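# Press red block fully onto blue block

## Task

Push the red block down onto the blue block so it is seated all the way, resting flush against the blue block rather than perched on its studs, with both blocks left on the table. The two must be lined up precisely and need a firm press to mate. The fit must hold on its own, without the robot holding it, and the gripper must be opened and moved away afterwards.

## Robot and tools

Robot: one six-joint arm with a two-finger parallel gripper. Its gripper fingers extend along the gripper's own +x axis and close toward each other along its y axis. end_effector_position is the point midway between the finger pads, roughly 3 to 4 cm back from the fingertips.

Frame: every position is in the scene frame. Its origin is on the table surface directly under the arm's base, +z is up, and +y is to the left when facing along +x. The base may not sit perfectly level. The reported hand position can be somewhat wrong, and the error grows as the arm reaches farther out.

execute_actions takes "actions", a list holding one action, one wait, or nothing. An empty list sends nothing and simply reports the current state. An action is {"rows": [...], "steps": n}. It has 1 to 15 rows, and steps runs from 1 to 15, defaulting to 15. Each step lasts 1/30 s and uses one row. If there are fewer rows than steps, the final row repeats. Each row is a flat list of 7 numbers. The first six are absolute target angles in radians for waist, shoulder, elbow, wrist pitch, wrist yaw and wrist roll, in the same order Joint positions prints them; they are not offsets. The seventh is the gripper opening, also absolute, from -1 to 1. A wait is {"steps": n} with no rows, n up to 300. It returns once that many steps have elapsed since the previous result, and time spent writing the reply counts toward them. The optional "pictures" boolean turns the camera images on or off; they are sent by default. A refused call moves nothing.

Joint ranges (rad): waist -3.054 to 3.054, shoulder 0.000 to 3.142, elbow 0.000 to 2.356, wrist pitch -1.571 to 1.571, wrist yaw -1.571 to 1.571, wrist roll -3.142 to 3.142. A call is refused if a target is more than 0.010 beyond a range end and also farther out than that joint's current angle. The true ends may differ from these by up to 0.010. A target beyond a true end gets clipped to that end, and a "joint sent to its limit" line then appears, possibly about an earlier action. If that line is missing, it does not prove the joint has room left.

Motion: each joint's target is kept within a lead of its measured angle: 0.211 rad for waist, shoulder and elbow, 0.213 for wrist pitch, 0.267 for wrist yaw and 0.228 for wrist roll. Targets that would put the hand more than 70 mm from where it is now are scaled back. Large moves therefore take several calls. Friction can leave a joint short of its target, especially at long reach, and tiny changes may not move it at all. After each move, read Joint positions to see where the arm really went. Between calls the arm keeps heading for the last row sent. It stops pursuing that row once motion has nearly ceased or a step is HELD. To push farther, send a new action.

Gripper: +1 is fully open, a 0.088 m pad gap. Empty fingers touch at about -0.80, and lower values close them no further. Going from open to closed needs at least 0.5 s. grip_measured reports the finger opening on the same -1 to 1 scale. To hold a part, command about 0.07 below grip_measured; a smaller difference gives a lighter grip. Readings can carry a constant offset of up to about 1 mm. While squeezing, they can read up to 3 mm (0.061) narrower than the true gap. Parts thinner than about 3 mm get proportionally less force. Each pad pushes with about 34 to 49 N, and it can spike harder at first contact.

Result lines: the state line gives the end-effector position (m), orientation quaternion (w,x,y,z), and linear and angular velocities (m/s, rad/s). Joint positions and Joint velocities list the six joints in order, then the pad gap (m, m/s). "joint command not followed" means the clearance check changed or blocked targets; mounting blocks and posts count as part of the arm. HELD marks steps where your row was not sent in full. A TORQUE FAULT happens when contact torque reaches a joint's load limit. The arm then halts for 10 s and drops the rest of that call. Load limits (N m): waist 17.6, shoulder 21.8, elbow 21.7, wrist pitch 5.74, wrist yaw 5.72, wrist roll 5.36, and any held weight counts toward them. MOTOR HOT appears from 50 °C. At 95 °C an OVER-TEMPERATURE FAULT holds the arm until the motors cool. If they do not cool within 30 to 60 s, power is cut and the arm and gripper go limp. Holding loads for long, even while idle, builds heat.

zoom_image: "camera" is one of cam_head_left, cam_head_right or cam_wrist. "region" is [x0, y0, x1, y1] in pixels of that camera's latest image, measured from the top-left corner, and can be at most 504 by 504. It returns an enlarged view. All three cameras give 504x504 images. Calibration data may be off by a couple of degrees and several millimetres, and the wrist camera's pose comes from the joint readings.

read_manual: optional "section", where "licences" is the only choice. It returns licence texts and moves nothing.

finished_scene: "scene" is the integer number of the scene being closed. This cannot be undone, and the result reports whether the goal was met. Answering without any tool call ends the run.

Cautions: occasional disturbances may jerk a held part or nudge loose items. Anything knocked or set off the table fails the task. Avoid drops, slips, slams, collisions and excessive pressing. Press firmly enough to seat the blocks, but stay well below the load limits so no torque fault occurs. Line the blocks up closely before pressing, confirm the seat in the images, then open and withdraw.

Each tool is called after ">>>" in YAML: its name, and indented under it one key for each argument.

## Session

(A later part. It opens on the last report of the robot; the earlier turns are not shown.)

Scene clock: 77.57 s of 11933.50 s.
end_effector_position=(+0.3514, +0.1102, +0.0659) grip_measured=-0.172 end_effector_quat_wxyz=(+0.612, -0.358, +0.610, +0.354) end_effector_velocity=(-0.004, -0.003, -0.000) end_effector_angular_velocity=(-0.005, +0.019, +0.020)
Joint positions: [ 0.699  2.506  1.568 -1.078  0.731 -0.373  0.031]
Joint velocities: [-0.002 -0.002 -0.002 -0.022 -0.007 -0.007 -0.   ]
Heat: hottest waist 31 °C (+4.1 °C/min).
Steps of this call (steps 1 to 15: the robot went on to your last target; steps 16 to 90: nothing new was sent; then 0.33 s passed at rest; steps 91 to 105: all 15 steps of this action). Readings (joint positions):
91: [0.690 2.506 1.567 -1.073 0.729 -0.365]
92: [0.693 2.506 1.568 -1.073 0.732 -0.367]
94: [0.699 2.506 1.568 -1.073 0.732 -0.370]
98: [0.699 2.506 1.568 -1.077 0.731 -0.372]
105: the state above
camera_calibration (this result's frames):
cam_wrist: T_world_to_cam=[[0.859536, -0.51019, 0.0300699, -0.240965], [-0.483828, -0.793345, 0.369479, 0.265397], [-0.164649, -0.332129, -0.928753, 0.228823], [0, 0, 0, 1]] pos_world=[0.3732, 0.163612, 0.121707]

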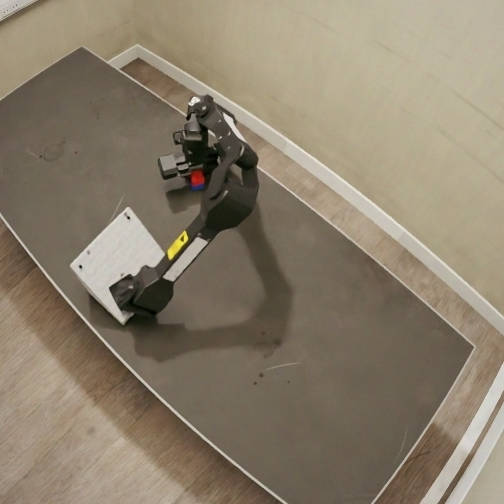

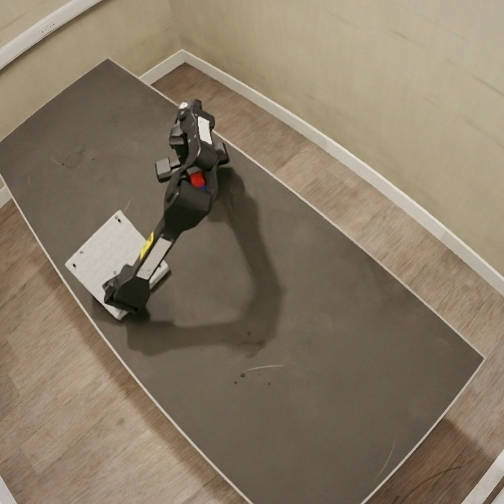

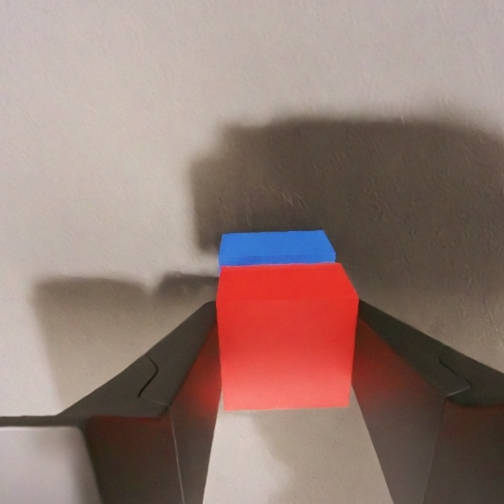

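>>> execute_actions:
  actions:
    - {"rows":[[0.706,2.506,1.575,-1.078,0.723,-0.376,-0.3]]}

>>> zoom_image:
  camera: "cam_wrist"
  region: [200,195,380,315]

Scene clock: 81.00 s of 11933.50 s.
end_effector_position=(+0.3508, +0.1111, +0.0664) grip_measured=-0.172 end_effector_quat_wxyz=(+0.612, -0.358, +0.609, +0.356) end_effector_velocity=(-0.004, -0.003, -0.000) end_effector_angular_velocity=(-0.005, +0.019, +0.006)
Joint positions: [ 0.701  2.506  1.568 -1.078  0.727 -0.373  0.031]
Joint velocities: [-0.002 -0.002 -0.002 -0.022 -0.007  0.007 -0.   ]
Heat: hottest waist 32 °C (+5.0 °C/min).
Steps of this call (steps 1 to 15: the robot went on to your last target; steps 16 to 88: nothing new was sent; steps 89 to 103: all 15 steps of this action). Readings (joint positions):
89: [0.699 2.506 1.568 -1.078 0.730 -0.373]
90: [0.699 2.506 1.568 -1.078 0.729 -0.373]
92: [0.700 2.506 1.568 -1.078 0.728 -0.373]
96: [0.701 2.506 1.568 -1.078 0.727 -0.373]
103: the state above
camera_calibration (this result's frames):
cam_wrist: T_world_to_cam=[[0.860763, -0.508297, 0.0268443, -0.24038], [-0.481359, -0.795732, 0.367565, 0.26518], [-0.165471, -0.329308, -0.92961, 0.229527], [0, 0, 0, 1]] pos_world=[0.372537, 0.164413, 0.122352]

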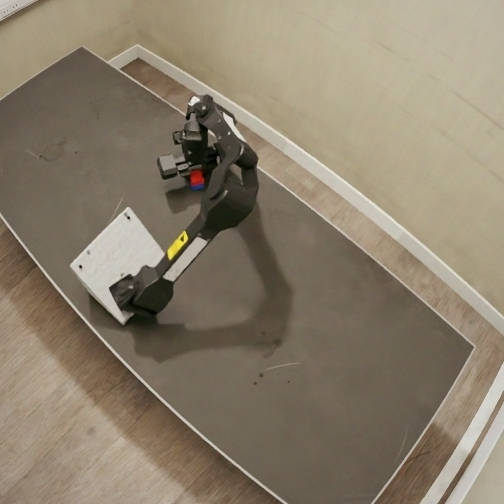

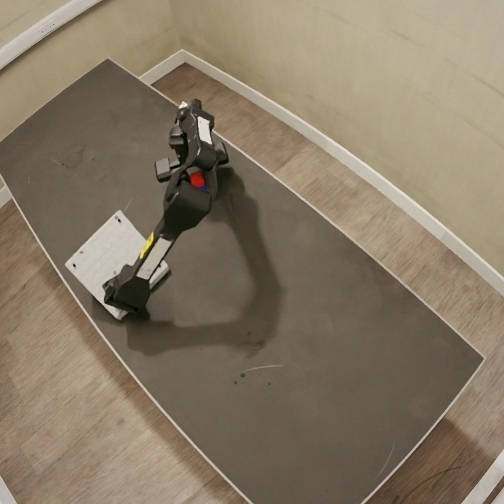

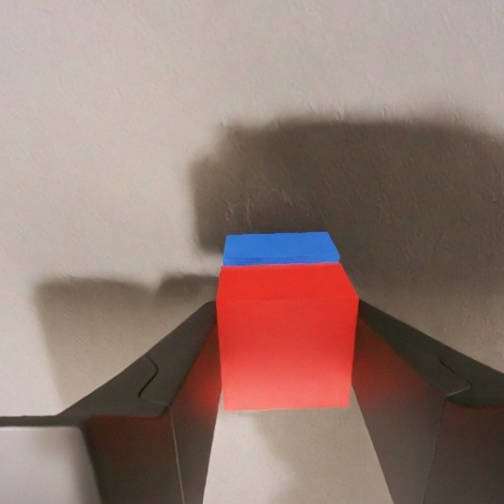

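Region (200, 195, 380, 315) of cam_wrist's 504x504 image, scaled by 2.800, with more detail than that image has.

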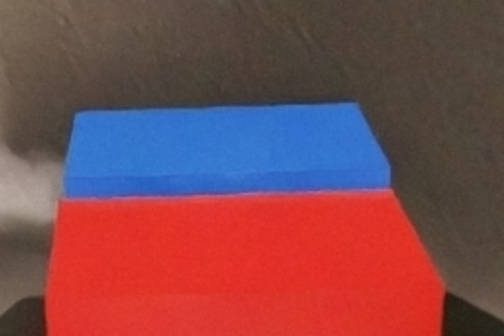

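>>> execute_actions:
  actions:
    - {"rows":[[0.697,2.518,1.562,-1.072,0.727,-0.378,-0.3],[0.697,2.518,1.562,-1.072,0.727,-0.378,-0.3],[0.697,2.518,1.562,-1.072,0.727,-0.378,-0.3],[0.697,2.518,1.562,-1.072,0.727,-0.378,-0.3],[0.68,2.535,1.55,-1.065,0.727,-0.378,-0.3],[0.68,2.535,1.55,-1.065,0.727,-0.378,-0.3],[0.68,2.535,1.55,-1.065,0.727,-0.378,-0.3],[0.65,2.565,1.535,-1.055,0.73,-0.38,-0.3],[0.65,2.565,1.535,-1.055,0.73,-0.38,-0.3],[0.65,2.565,1.535,-1.055,0.73,-0.38,-0.3],[0.61,2.6,1.51,-1.04,0.732,-0.385,-0.3]]}

>>> zoom_image:
  camera: "cam_wrist"
  region: [200,195,380,315]

Scene clock: 87.17 s of 11933.50 s.
end_effector_position=(+0.3470, +0.1136, +0.0582) grip_measured=-0.172 end_effector_quat_wxyz=(+0.605, -0.360, +0.612, +0.361) end_effector_velocity=(-0.006, -0.001, -0.003) end_effector_angular_velocity=(-0.000, +0.014, +0.014)
Joint positions: [ 0.694  2.52   1.555 -1.063  0.724 -0.382  0.031]
Joint velocities: [-0.002 -0.007 -0.027  0.007 -0.007 -0.007 -0.   ]
Heat: hottest waist 33 °C (+5.0 °C/min).
Steps of this call (steps 1 to 15: the robot went on to your last target; steps 16 to 90: nothing new was sent; then 2.67 s passed at rest; steps 91 to 105: all 15 steps of this action). Readings (joint positions):
91: [0.701 2.506 1.568 -1.078 0.727 -0.374]
92: [0.700 2.506 1.568 -1.078 0.727 -0.374]
94: [0.699 2.506 1.568 -1.075 0.727 -0.375]
98: [0.696 2.513 1.566 -1.072 0.725 -0.376]
105: the state above
camera_calibration (this result's frames):
cam_wrist: T_world_to_cam=[[0.866898, -0.498207, 0.0166304, -0.238293], [-0.466852, -0.79974, 0.377445, 0.263186], [-0.174746, -0.334971, -0.925883, 0.225715], [0, 0, 0, 1]] pos_world=[0.368887, 0.167369, 0.11361]

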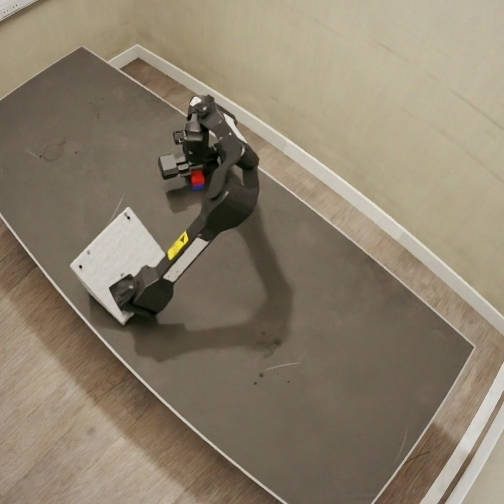

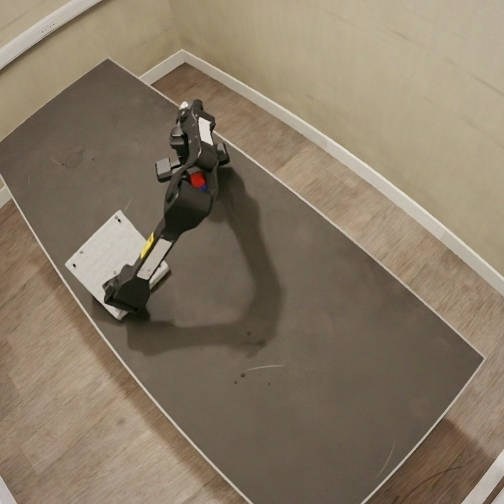

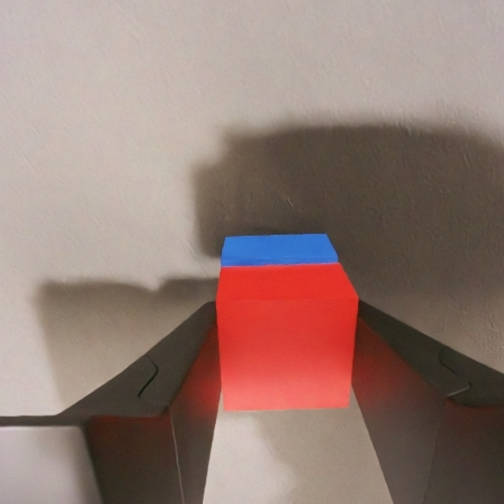

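Region (200, 195, 380, 315) of cam_wrist's 504x504 image, scaled by 2.800, with more detail than that image has.

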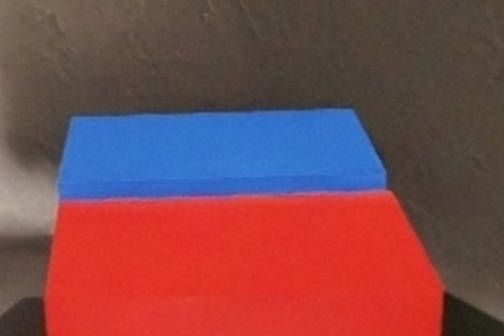

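>>> execute_actions:
  actions:
    - {"rows":[[0.61,2.62,1.505,-1.02,0.70,-0.385,-0.3]]}

>>> zoom_image:
  camera: "cam_wrist"
  region: [200,195,380,315]

Scene clock: 90.43 s of 11933.50 s.
end_effector_position=(+0.3477, +0.1167, +0.0568) grip_measured=-0.172 end_effector_quat_wxyz=(+0.609, -0.354, +0.611, +0.361) end_effector_velocity=(+0.003, -0.002, -0.001) end_effector_angular_velocity=(-0.000, -0.006, -0.006)
Joint positions: [ 0.694  2.522  1.551 -1.043  0.718 -0.382  0.031]
Joint velocities: [-0.007 -0.002  0.002  0.007  0.007 -0.007 -0.   ]
Heat: hottest waist 32 °C (+4.1 °C/min).
Steps of this call (steps 1 to 15: the robot went on to your last target; steps 16 to 83: nothing new was sent; steps 84 to 98: all 15 steps of this action). Readings (joint positions):
84: [0.694 2.521 1.552 -1.060 0.724 -0.382]
85: [0.694 2.522 1.551 -1.057 0.724 -0.382]
87: [0.694 2.522 1.551 -1.044 0.720 -0.382]
91: [0.694 2.522 1.551 -1.043 0.718 -0.382]
98: the state above
camera_calibration (this result's frames):
cam_wrist: T_world_to_cam=[[0.862363, -0.506083, 0.0144723, -0.234714], [-0.475495, -0.799762, 0.366449, 0.270181], [-0.173879, -0.322894, -0.930326, 0.224137], [0, 0, 0, 1]] pos_world=[0.369851, 0.169668, 0.11291]

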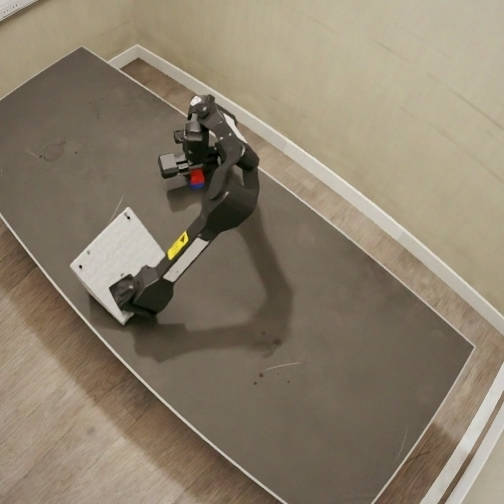

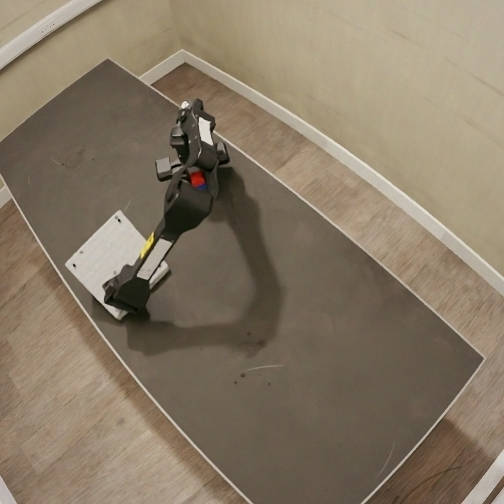

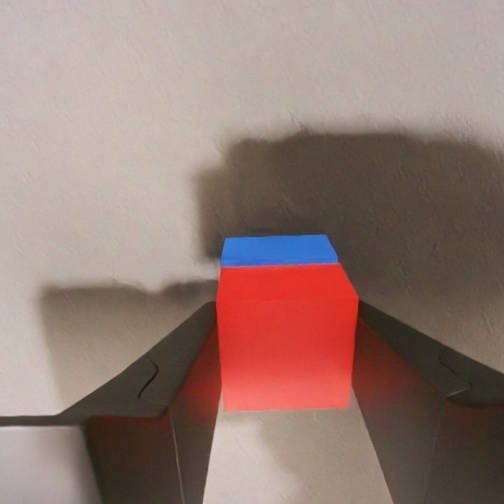

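Region (200, 195, 380, 315) of cam_wrist's 504x504 image, scaled by 2.800, with more detail than that image has.

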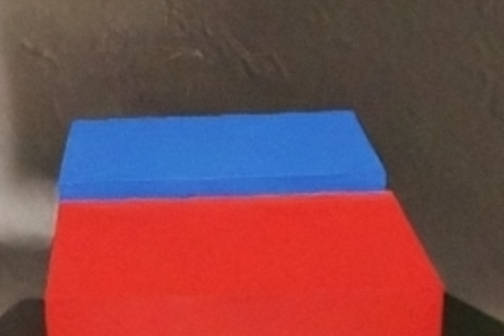

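>>> execute_actions:
  actions:
    - {"rows":[[0.708,2.506,1.58,-1.08,0.727,-0.378,-0.3]]}

>>> zoom_image:
  camera: "cam_wrist"
  region: [200,195,380,315]

Scene clock: 96.57 s of 11933.50 s.
end_effector_position=(+0.3497, +0.1126, +0.0658) grip_measured=-0.172 end_effector_quat_wxyz=(+0.609, -0.360, +0.608, +0.360) end_effector_velocity=(-0.004, -0.003, -0.000) end_effector_angular_velocity=(-0.005, +0.019, +0.006)
Joint positions: [ 0.703  2.509  1.568 -1.077  0.723 -0.381  0.031]
Joint velocities: [-0.002 -0.002 -0.002 -0.022 -0.007  0.007 -0.   ]
Heat: hottest waist 31 °C (+2.0 °C/min).
Steps of this call (steps 1 to 15: the robot went on to your last target; steps 16 to 90: nothing new was sent; then 2.63 s passed at rest; steps 91 to 105: all 15 steps of this action). Readings (joint positions):
91: [0.697 2.510 1.559 -1.044 0.718 -0.382]
92: [0.699 2.509 1.565 -1.048 0.719 -0.382]
94: [0.703 2.509 1.568 -1.062 0.719 -0.382]
98: [0.703 2.509 1.568 -1.075 0.722 -0.381]
105: the state above
camera_calibration (this result's frames):
cam_wrist: T_world_to_cam=[[0.86628, -0.498986, 0.0239137, -0.241377], [-0.471707, -0.801285, 0.368015, 0.263292], [-0.164473, -0.330084, -0.929512, 0.229029], [0, 0, 0, 1]] pos_world=[0.370966, 0.166126, 0.121762]

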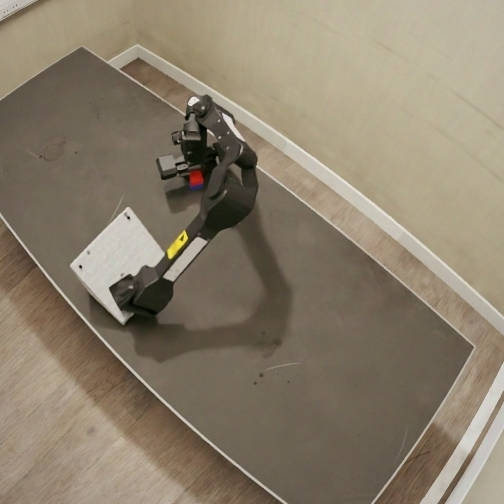

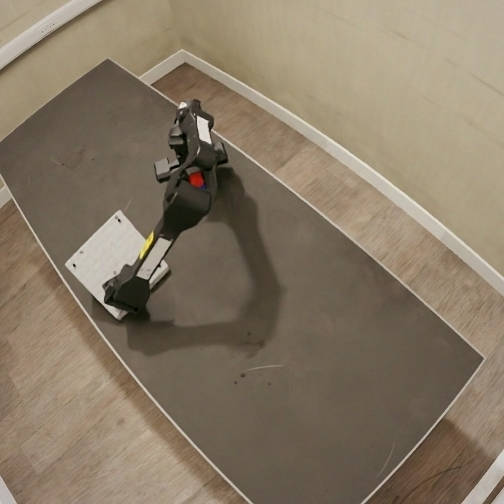

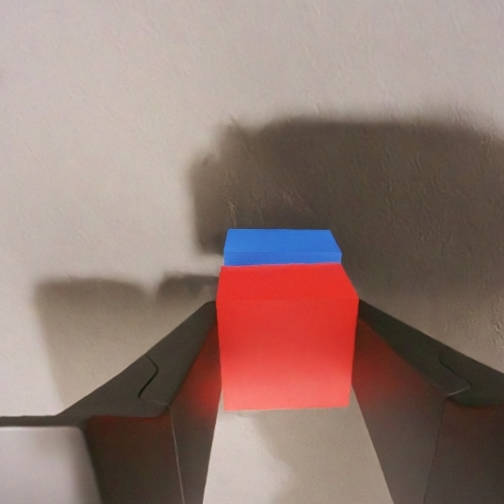

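Region (200, 195, 380, 315) of cam_wrist's 504x504 image, scaled by 2.800, with more detail than that image has.

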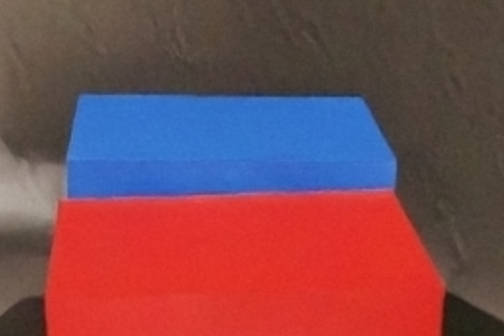

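>>> execute_actions:
  actions:
    - {"rows":[[0.711,2.509,1.585,-1.077,0.723,-0.38,-0.3],[0.711,2.509,1.585,-1.077,0.723,-0.38,-0.3],[0.711,2.509,1.585,-1.077,0.723,-0.38,-0.3],[0.711,2.509,1.585,-1.077,0.723,-0.38,-0.3],[0.711,2.509,1.585,-1.077,0.723,-0.38,-0.3],[0.711,2.509,1.585,-1.077,0.723,-0.38,-0.3],[0.711,2.509,1.585,-1.072,0.723,-0.33,-0.3]]}

>>> zoom_image:
  camera: "cam_wrist"
  region: [200,195,380,315]

Scene clock: 102.20 s of 11933.50 s.
end_effector_position=(+0.3512, +0.1139, +0.0676) grip_measured=-0.172 end_effector_quat_wxyz=(+0.621, -0.345, +0.614, +0.345) end_effector_velocity=(-0.001, +0.001, -0.002) end_effector_angular_velocity=(+0.007, +0.005, -0.025)
Joint positions: [ 0.707  2.509  1.573 -1.075  0.723 -0.334  0.031]
Joint velocities: [-0.002  0.002 -0.002  0.007 -0.007  0.022 -0.   ]
Heat: hottest waist 32 °C (+2.0 °C/min).
Steps of this call (steps 1 to 15: the robot went on to your last target; steps 16 to 90: nothing new was sent; then 2.13 s passed at rest; steps 91 to 105: all 15 steps of this action). Readings (joint positions):
91: [0.703 2.509 1.568 -1.078 0.723 -0.381]
92: [0.704 2.509 1.569 -1.078 0.723 -0.381]
94: [0.705 2.509 1.571 -1.078 0.723 -0.381]
98: [0.707 2.509 1.573 -1.077 0.723 -0.358]
105: the state above
camera_calibration (this result's frames):
cam_wrist: T_world_to_cam=[[0.840686, -0.540816, 0.0276595, -0.228625], [-0.512824, -0.778684, 0.361473, 0.276668], [-0.173952, -0.31807, -0.931972, 0.233517], [0, 0, 0, 1]] pos_world=[0.374705, 0.166068, 0.123947]

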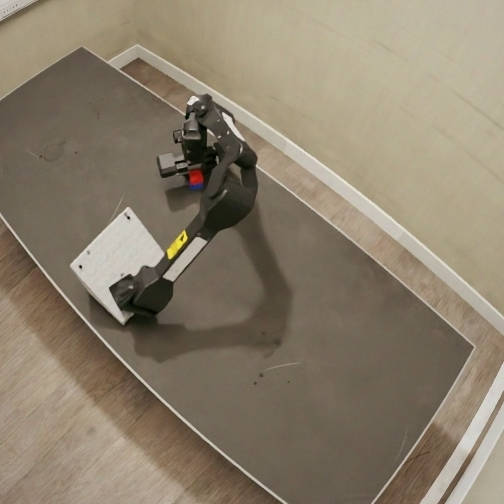

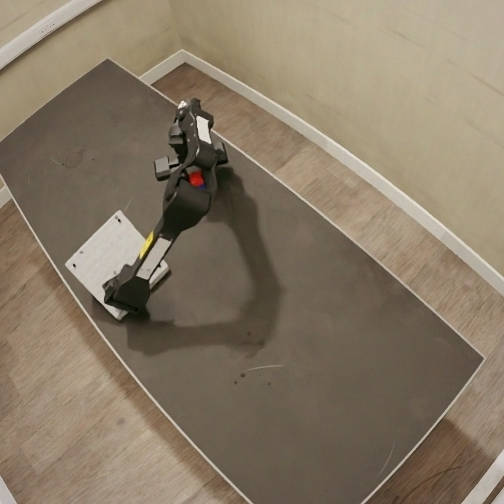

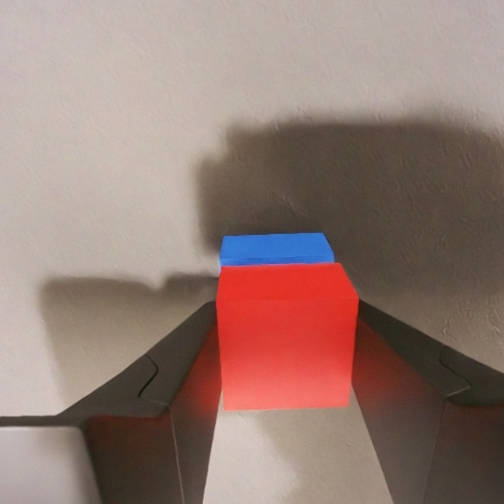

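Region (200, 195, 380, 315) of cam_wrist's 504x504 image, scaled by 2.800, with more detail than that image has.

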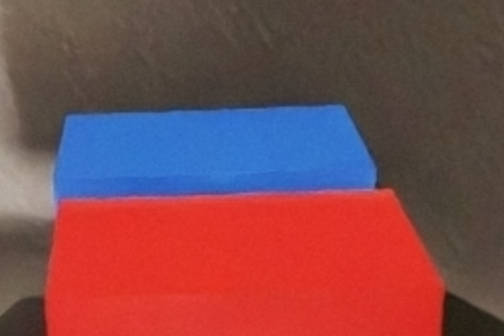

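Need left .8 mm: descending with the shoulder alone gives that.

>>> execute_actions:
  actions:
    - {"rows":[[0.708,2.524,1.575,-1.081,0.723,-0.342,-0.3]]}

>>> zoom_image:
  camera: "cam_wrist"
  region: [200,195,380,315]

Scene clock: 106.03 s of 11933.50 s.
end_effector_position=(+0.3502, +0.1138, +0.0670) grip_measured=-0.172 end_effector_quat_wxyz=(+0.617, -0.348, +0.614, +0.347) end_effector_velocity=(-0.005, +0.000, -0.001) end_effector_angular_velocity=(+0.011, +0.023, +0.014)
Joint positions: [ 0.707  2.512  1.573 -1.079  0.723 -0.339  0.031]
Joint velocities: [-0.002 -0.002 -0.007 -0.007 -0.022 -0.007 -0.   ]
Heat: hottest waist 33 °C (+2.0 °C/min).
Steps of this call (steps 1 to 15: the robot went on to your last target; steps 16 to 90: nothing new was sent; then 0.33 s passed at rest; steps 91 to 105: all 15 steps of this action). Readings (joint positions):
91: [0.707 2.509 1.573 -1.075 0.723 -0.333]
92: [0.707 2.509 1.573 -1.075 0.723 -0.334]
94: [0.707 2.510 1.573 -1.077 0.723 -0.337]
98: [0.707 2.511 1.573 -1.078 0.723 -0.339]
105: the state above
camera_calibration (this result's frames):
cam_wrist: T_world_to_cam=[[0.845747, -0.53294, 0.0261979, -0.230408], [-0.504254, -0.78224, 0.365826, 0.273472], [-0.17447, -0.322606, -0.930315, 0.23332], [0, 0, 0, 1]] pos_world=[0.373473, 0.166398, 0.123054]

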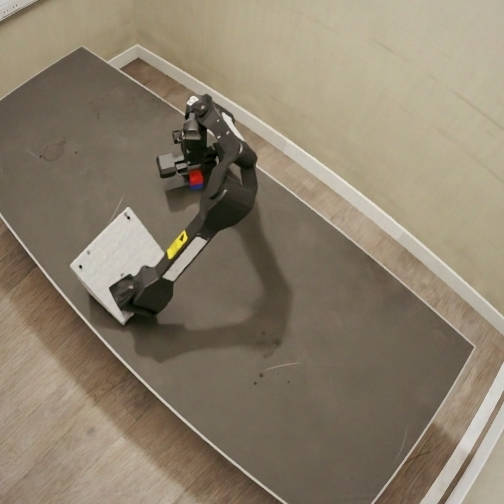

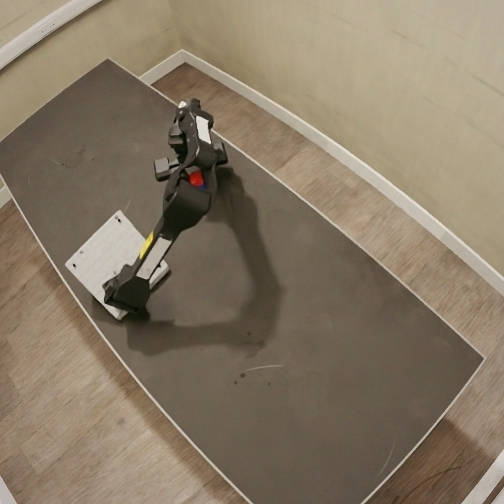

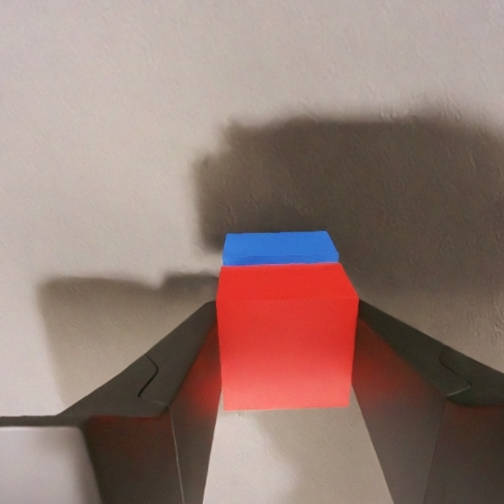

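Region (200, 195, 380, 315) of cam_wrist's 504x504 image, scaled by 2.800, with more detail than that image has.

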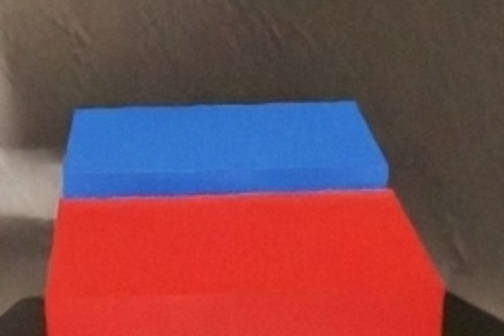

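>>> execute_actions:
  actions:
    - {"rows":[[0.708,2.524,1.575,-1.071,0.723,-0.34,-0.3],[0.708,2.524,1.575,-1.071,0.723,-0.34,-0.3],[0.708,2.524,1.575,-1.071,0.723,-0.34,-0.3],[0.708,2.524,1.575,-1.071,0.723,-0.34,-0.3],[0.705,2.528,1.57,-1.071,0.723,-0.34,-0.3],[0.705,2.528,1.57,-1.071,0.723,-0.34,-0.3],[0.705,2.528,1.57,-1.071,0.723,-0.34,-0.3],[0.705,2.528,1.57,-1.071,0.723,-0.34,-0.3],[0.705,2.528,1.57,-1.071,0.723,-0.34,-0.3],[0.695,2.54,1.565,-1.068,0.723,-0.34,-0.3]]}

>>> zoom_image:
  camera: "cam_wrist"
  region: [200,195,380,315]

Scene clock: 112.90 s of 11933.50 s.
end_effector_position=(+0.3502, +0.1152, +0.0648) grip_measured=-0.172 end_effector_quat_wxyz=(+0.617, -0.348, +0.615, +0.347) end_effector_velocity=(-0.001, +0.001, -0.002) end_effector_angular_velocity=(+0.007, +0.005, +0.004)
Joint positions: [ 0.705  2.518  1.573 -1.073  0.723 -0.34   0.031]
Joint velocities: [-0.002  0.002 -0.002  0.007 -0.007 -0.007 -0.   ]
Heat: hottest waist 33 °C (+1.0 °C/min).
Steps of this call (steps 1 to 15: the robot went on to your last target; steps 16 to 90: nothing new was sent; then 3.37 s passed at rest; steps 91 to 105: all 15 steps of this action). Readings (joint positions):
91: [0.707 2.512 1.573 -1.079 0.723 -0.340]
92: [0.707 2.512 1.573 -1.078 0.723 -0.340]
94: [0.707 2.512 1.573 -1.075 0.723 -0.340]
98: [0.706 2.514 1.573 -1.074 0.723 -0.340]
105: the state above
camera_calibration (this result's frames):
cam_wrist: T_world_to_cam=[[0.8453, -0.533705, 0.0250554, -0.22931], [-0.504449, -0.781752, 0.366599, 0.2753], [-0.176068, -0.322525, -0.930042, 0.232252], [0, 0, 0, 1]] pos_world=[0.373602, 0.167739, 0.120825]

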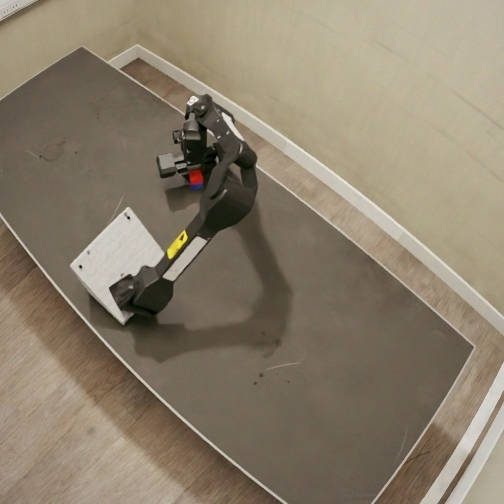

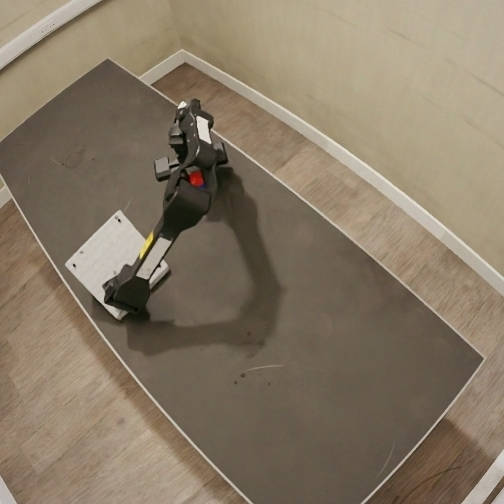

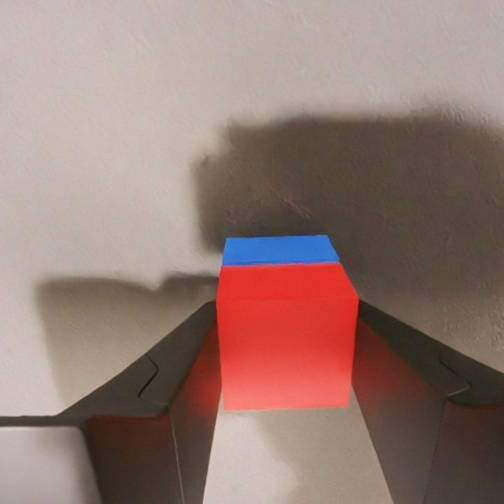

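Region (200, 195, 380, 315) of cam_wrist's 504x504 image, scaled by 2.800, with more detail than that image has.

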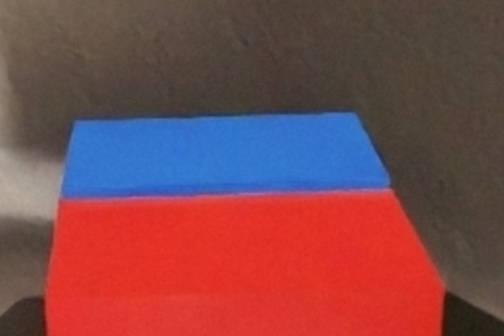

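>>> execute_actions:
  actions:
    - {"rows":[[0.61,2.61,1.51,-1.05,0.73,-0.35,-0.3]]}

>>> zoom_image:
  camera: "cam_wrist"
  region: [200,195,380,315]

Scene clock: 115.87 s of 11933.50 s.
end_effector_position=(+0.3455, +0.1173, +0.0576) grip_measured=-0.172 end_effector_quat_wxyz=(+0.608, -0.350, +0.618, +0.354) end_effector_velocity=(-0.002, -0.003, -0.001) end_effector_angular_velocity=(-0.011, +0.004, +0.014)
Joint positions: [ 0.699  2.53   1.56  -1.064  0.716 -0.348  0.031]
Joint velocities: [-0.002 -0.002 -0.007 -0.007  0.007 -0.007 -0.   ]
Heat: hottest waist 33 °C (+1.0 °C/min).
Steps of this call (steps 1 to 15: the robot went on to your last target; steps 16 to 74: nothing new was sent; steps 75 to 89: all 15 steps of this action). Readings (joint positions):
75: [0.702 2.528 1.567 -1.071 0.721 -0.341]
76: [0.699 2.530 1.565 -1.068 0.717 -0.344]
78: [0.699 2.530 1.562 -1.067 0.716 -0.347]
82: [0.699 2.530 1.560 -1.064 0.716 -0.348]
89: the state above
camera_calibration (this result's frames):
cam_wrist: T_world_to_cam=[[0.853652, -0.520736, 0.0106046, -0.227536], [-0.485653, -0.788453, 0.377469, 0.270838], [-0.1882, -0.327377, -0.925962, 0.229888], [0, 0, 0, 1]] pos_world=[0.369034, 0.170317, 0.113048]

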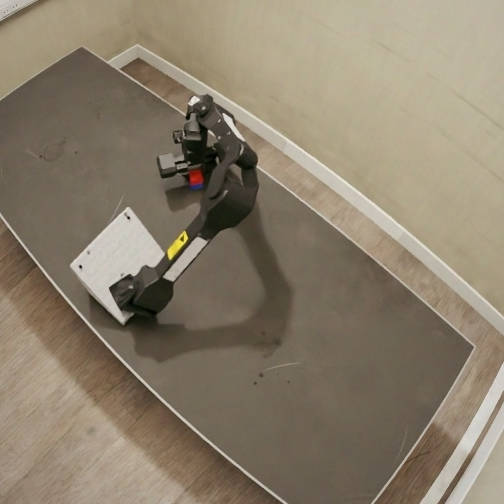

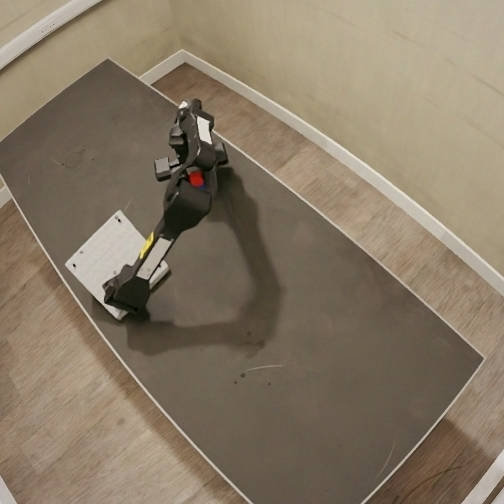

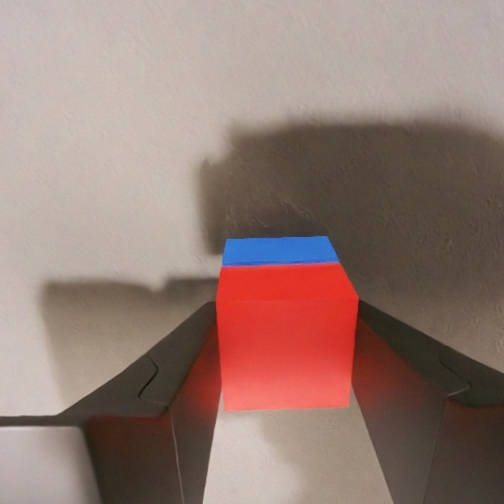

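Region (200, 195, 380, 315) of cam_wrist's 504x504 image, scaled by 2.800, with more detail than that image has.

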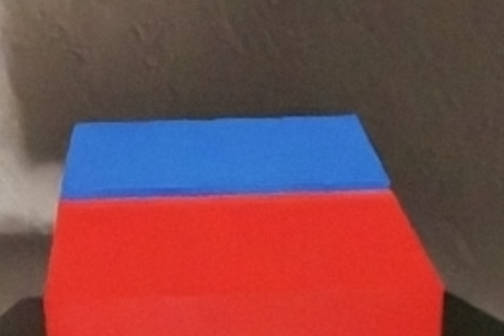

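>>> execute_actions:
  actions:
    - {"rows":[[0.712,2.508,1.585,-1.078,0.726,-0.34,-0.3]]}

>>> zoom_image:
  camera: "cam_wrist"
  region: [200,195,380,315]

Scene clock: 120.63 s of 11933.50 s.
end_effector_position=(+0.3501, +0.1151, +0.0657) grip_measured=-0.172 end_effector_quat_wxyz=(+0.616, -0.352, +0.613, +0.348) end_effector_velocity=(-0.005, -0.002, -0.002) end_effector_angular_velocity=(-0.008, +0.022, +0.038)
Joint positions: [ 0.708  2.517  1.573 -1.075  0.727 -0.343  0.031]
Joint velocities: [-0.002  0.002 -0.002 -0.022 -0.007 -0.022 -0.   ]
Heat: hottest waist 33 °C (+2.0 °C/min).
Steps of this call (steps 1 to 15: the robot went on to your last target; steps 16 to 90: nothing new was sent; then 1.27 s passed at rest; steps 91 to 105: all 15 steps of this action). Readings (joint positions):
91: [0.702 2.519 1.566 -1.064 0.719 -0.348]
92: [0.705 2.517 1.569 -1.065 0.725 -0.347]
94: [0.708 2.517 1.571 -1.068 0.727 -0.345]
98: [0.708 2.517 1.572 -1.074 0.727 -0.343]
105: the state above
camera_calibration (this result's frames):
cam_wrist: T_world_to_cam=[[0.848718, -0.527996, 0.0299744, -0.231404], [-0.500503, -0.783634, 0.367988, 0.273541], [-0.170807, -0.32732, -0.929347, 0.231697], [0, 0, 0, 1]] pos_world=[0.37288, 0.168015, 0.121604]

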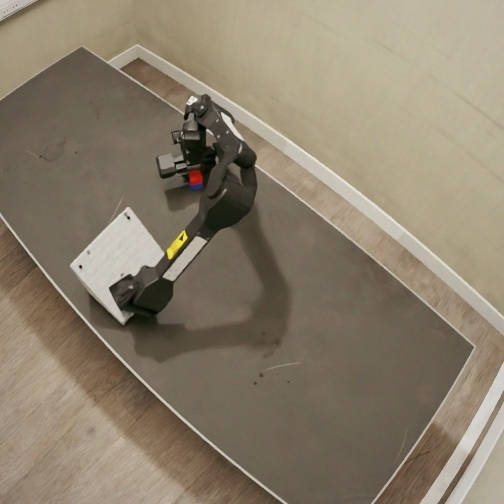

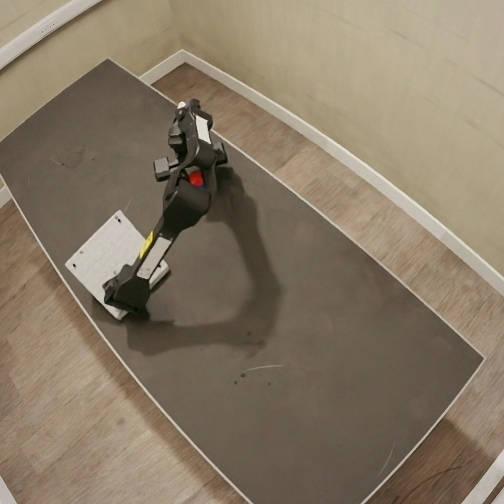

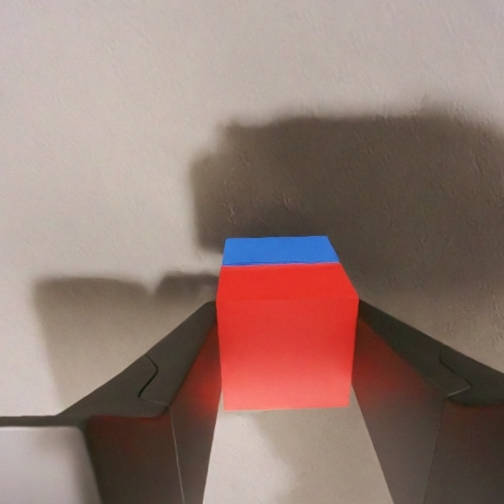

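Region (200, 195, 380, 315) of cam_wrist's 504x504 image, scaled by 2.800, with more detail than that image has.

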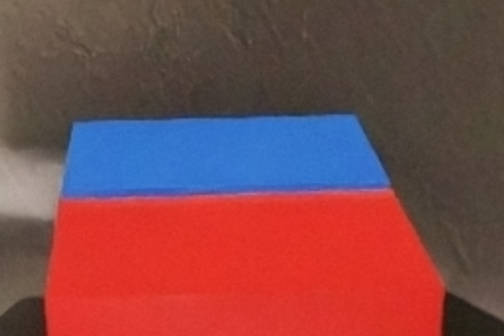

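>>> execute_actions:
  actions:
    - {"rows":[[0.66,2.57,1.54,-1.06,0.73,-0.35,-0.3],[0.66,2.57,1.54,-1.06,0.73,-0.35,-0.3],[0.62,2.61,1.51,-1.045,0.73,-0.35,-0.3],[0.62,2.61,1.51,-1.045,0.73,-0.35,-0.3],[0.58,2.655,1.48,-1.03,0.735,-0.35,-0.3]]}

>>> zoom_image:
  camera: "cam_wrist"
  region: [200,195,380,315]

>>> zoom_image:
  camera: "cam_head_left"
  region: [175,160,215,200]

Scene clock: 131.13 s of 11933.50 s.
end_effector_position=(+0.3440, +0.1187, +0.0542) grip_measured=-0.171 end_effector_quat_wxyz=(+0.608, -0.357, +0.617, +0.350) end_effector_velocity=(-0.002, -0.003, -0.001) end_effector_angular_velocity=(+0.002, +0.015, +0.036)
Joint positions: [ 0.702  2.538  1.549 -1.051  0.732 -0.346  0.031]
Joint velocities: [-0.007 -0.007 -0.007 -0.007 -0.007 -0.037 -0.   ]
Heat: hottest waist 34 °C (+2.0 °C/min).
Steps of this call (steps 1 to 15: the robot went on to your last target; steps 16 to 90: nothing new was sent; then 7.00 s passed at rest; steps 91 to 105: all 15 steps of this action). Readings (joint positions):
91: [0.706 2.522 1.571 -1.075 0.726 -0.343]
92: [0.702 2.525 1.571 -1.072 0.725 -0.343]
94: [0.700 2.532 1.564 -1.065 0.724 -0.345]
98: [0.701 2.537 1.553 -1.055 0.729 -0.346]
105: the state above
camera_calibration (this result's frames):
cam_wrist: T_world_to_cam=[[0.855449, -0.51724, 0.0258619, -0.227382], [-0.486106, -0.784728, 0.384581, 0.271829], [-0.178626, -0.341561, -0.922729, 0.225175], [0, 0, 0, 1]] pos_world=[0.366874, 0.172612, 0.109116]

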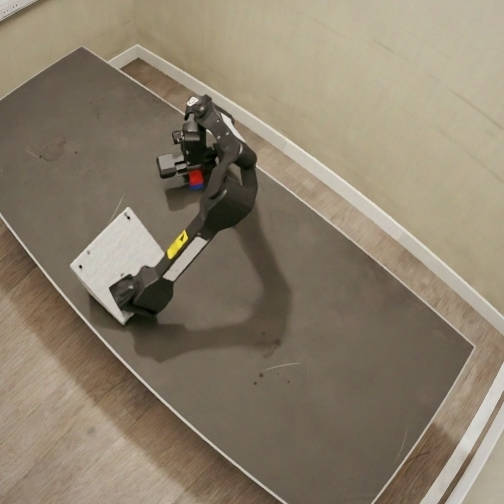

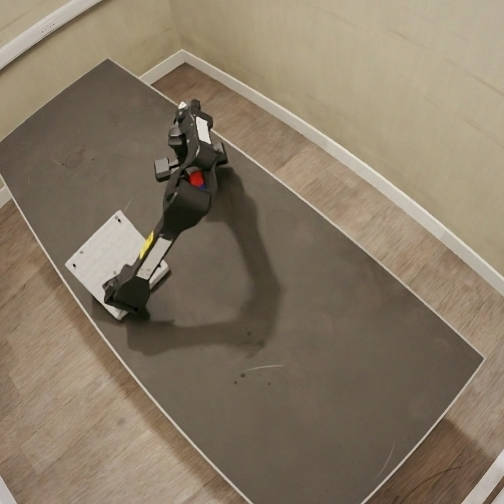

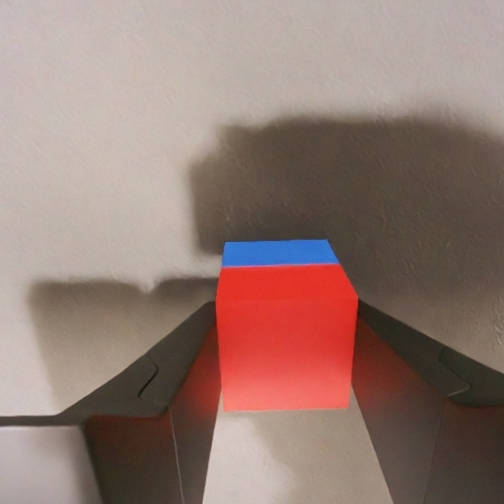

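Region (200, 195, 380, 315) of cam_wrist's 504x504 image, scaled by 2.800, with more detail than that image has.

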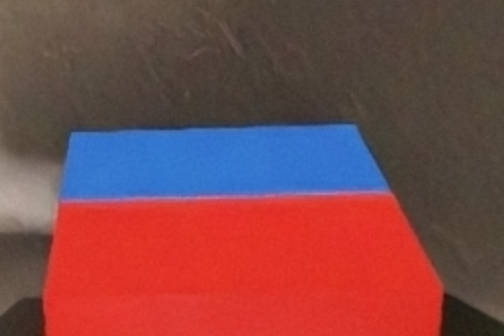

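Region (175, 160, 215, 200) of cam_head_left's 504x504 image, scaled by 12.600, with more detail than that image has.

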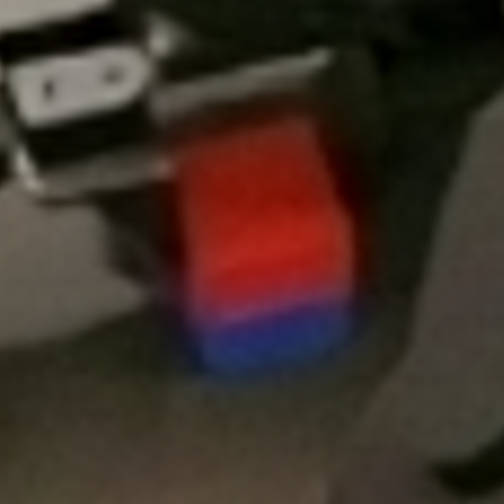

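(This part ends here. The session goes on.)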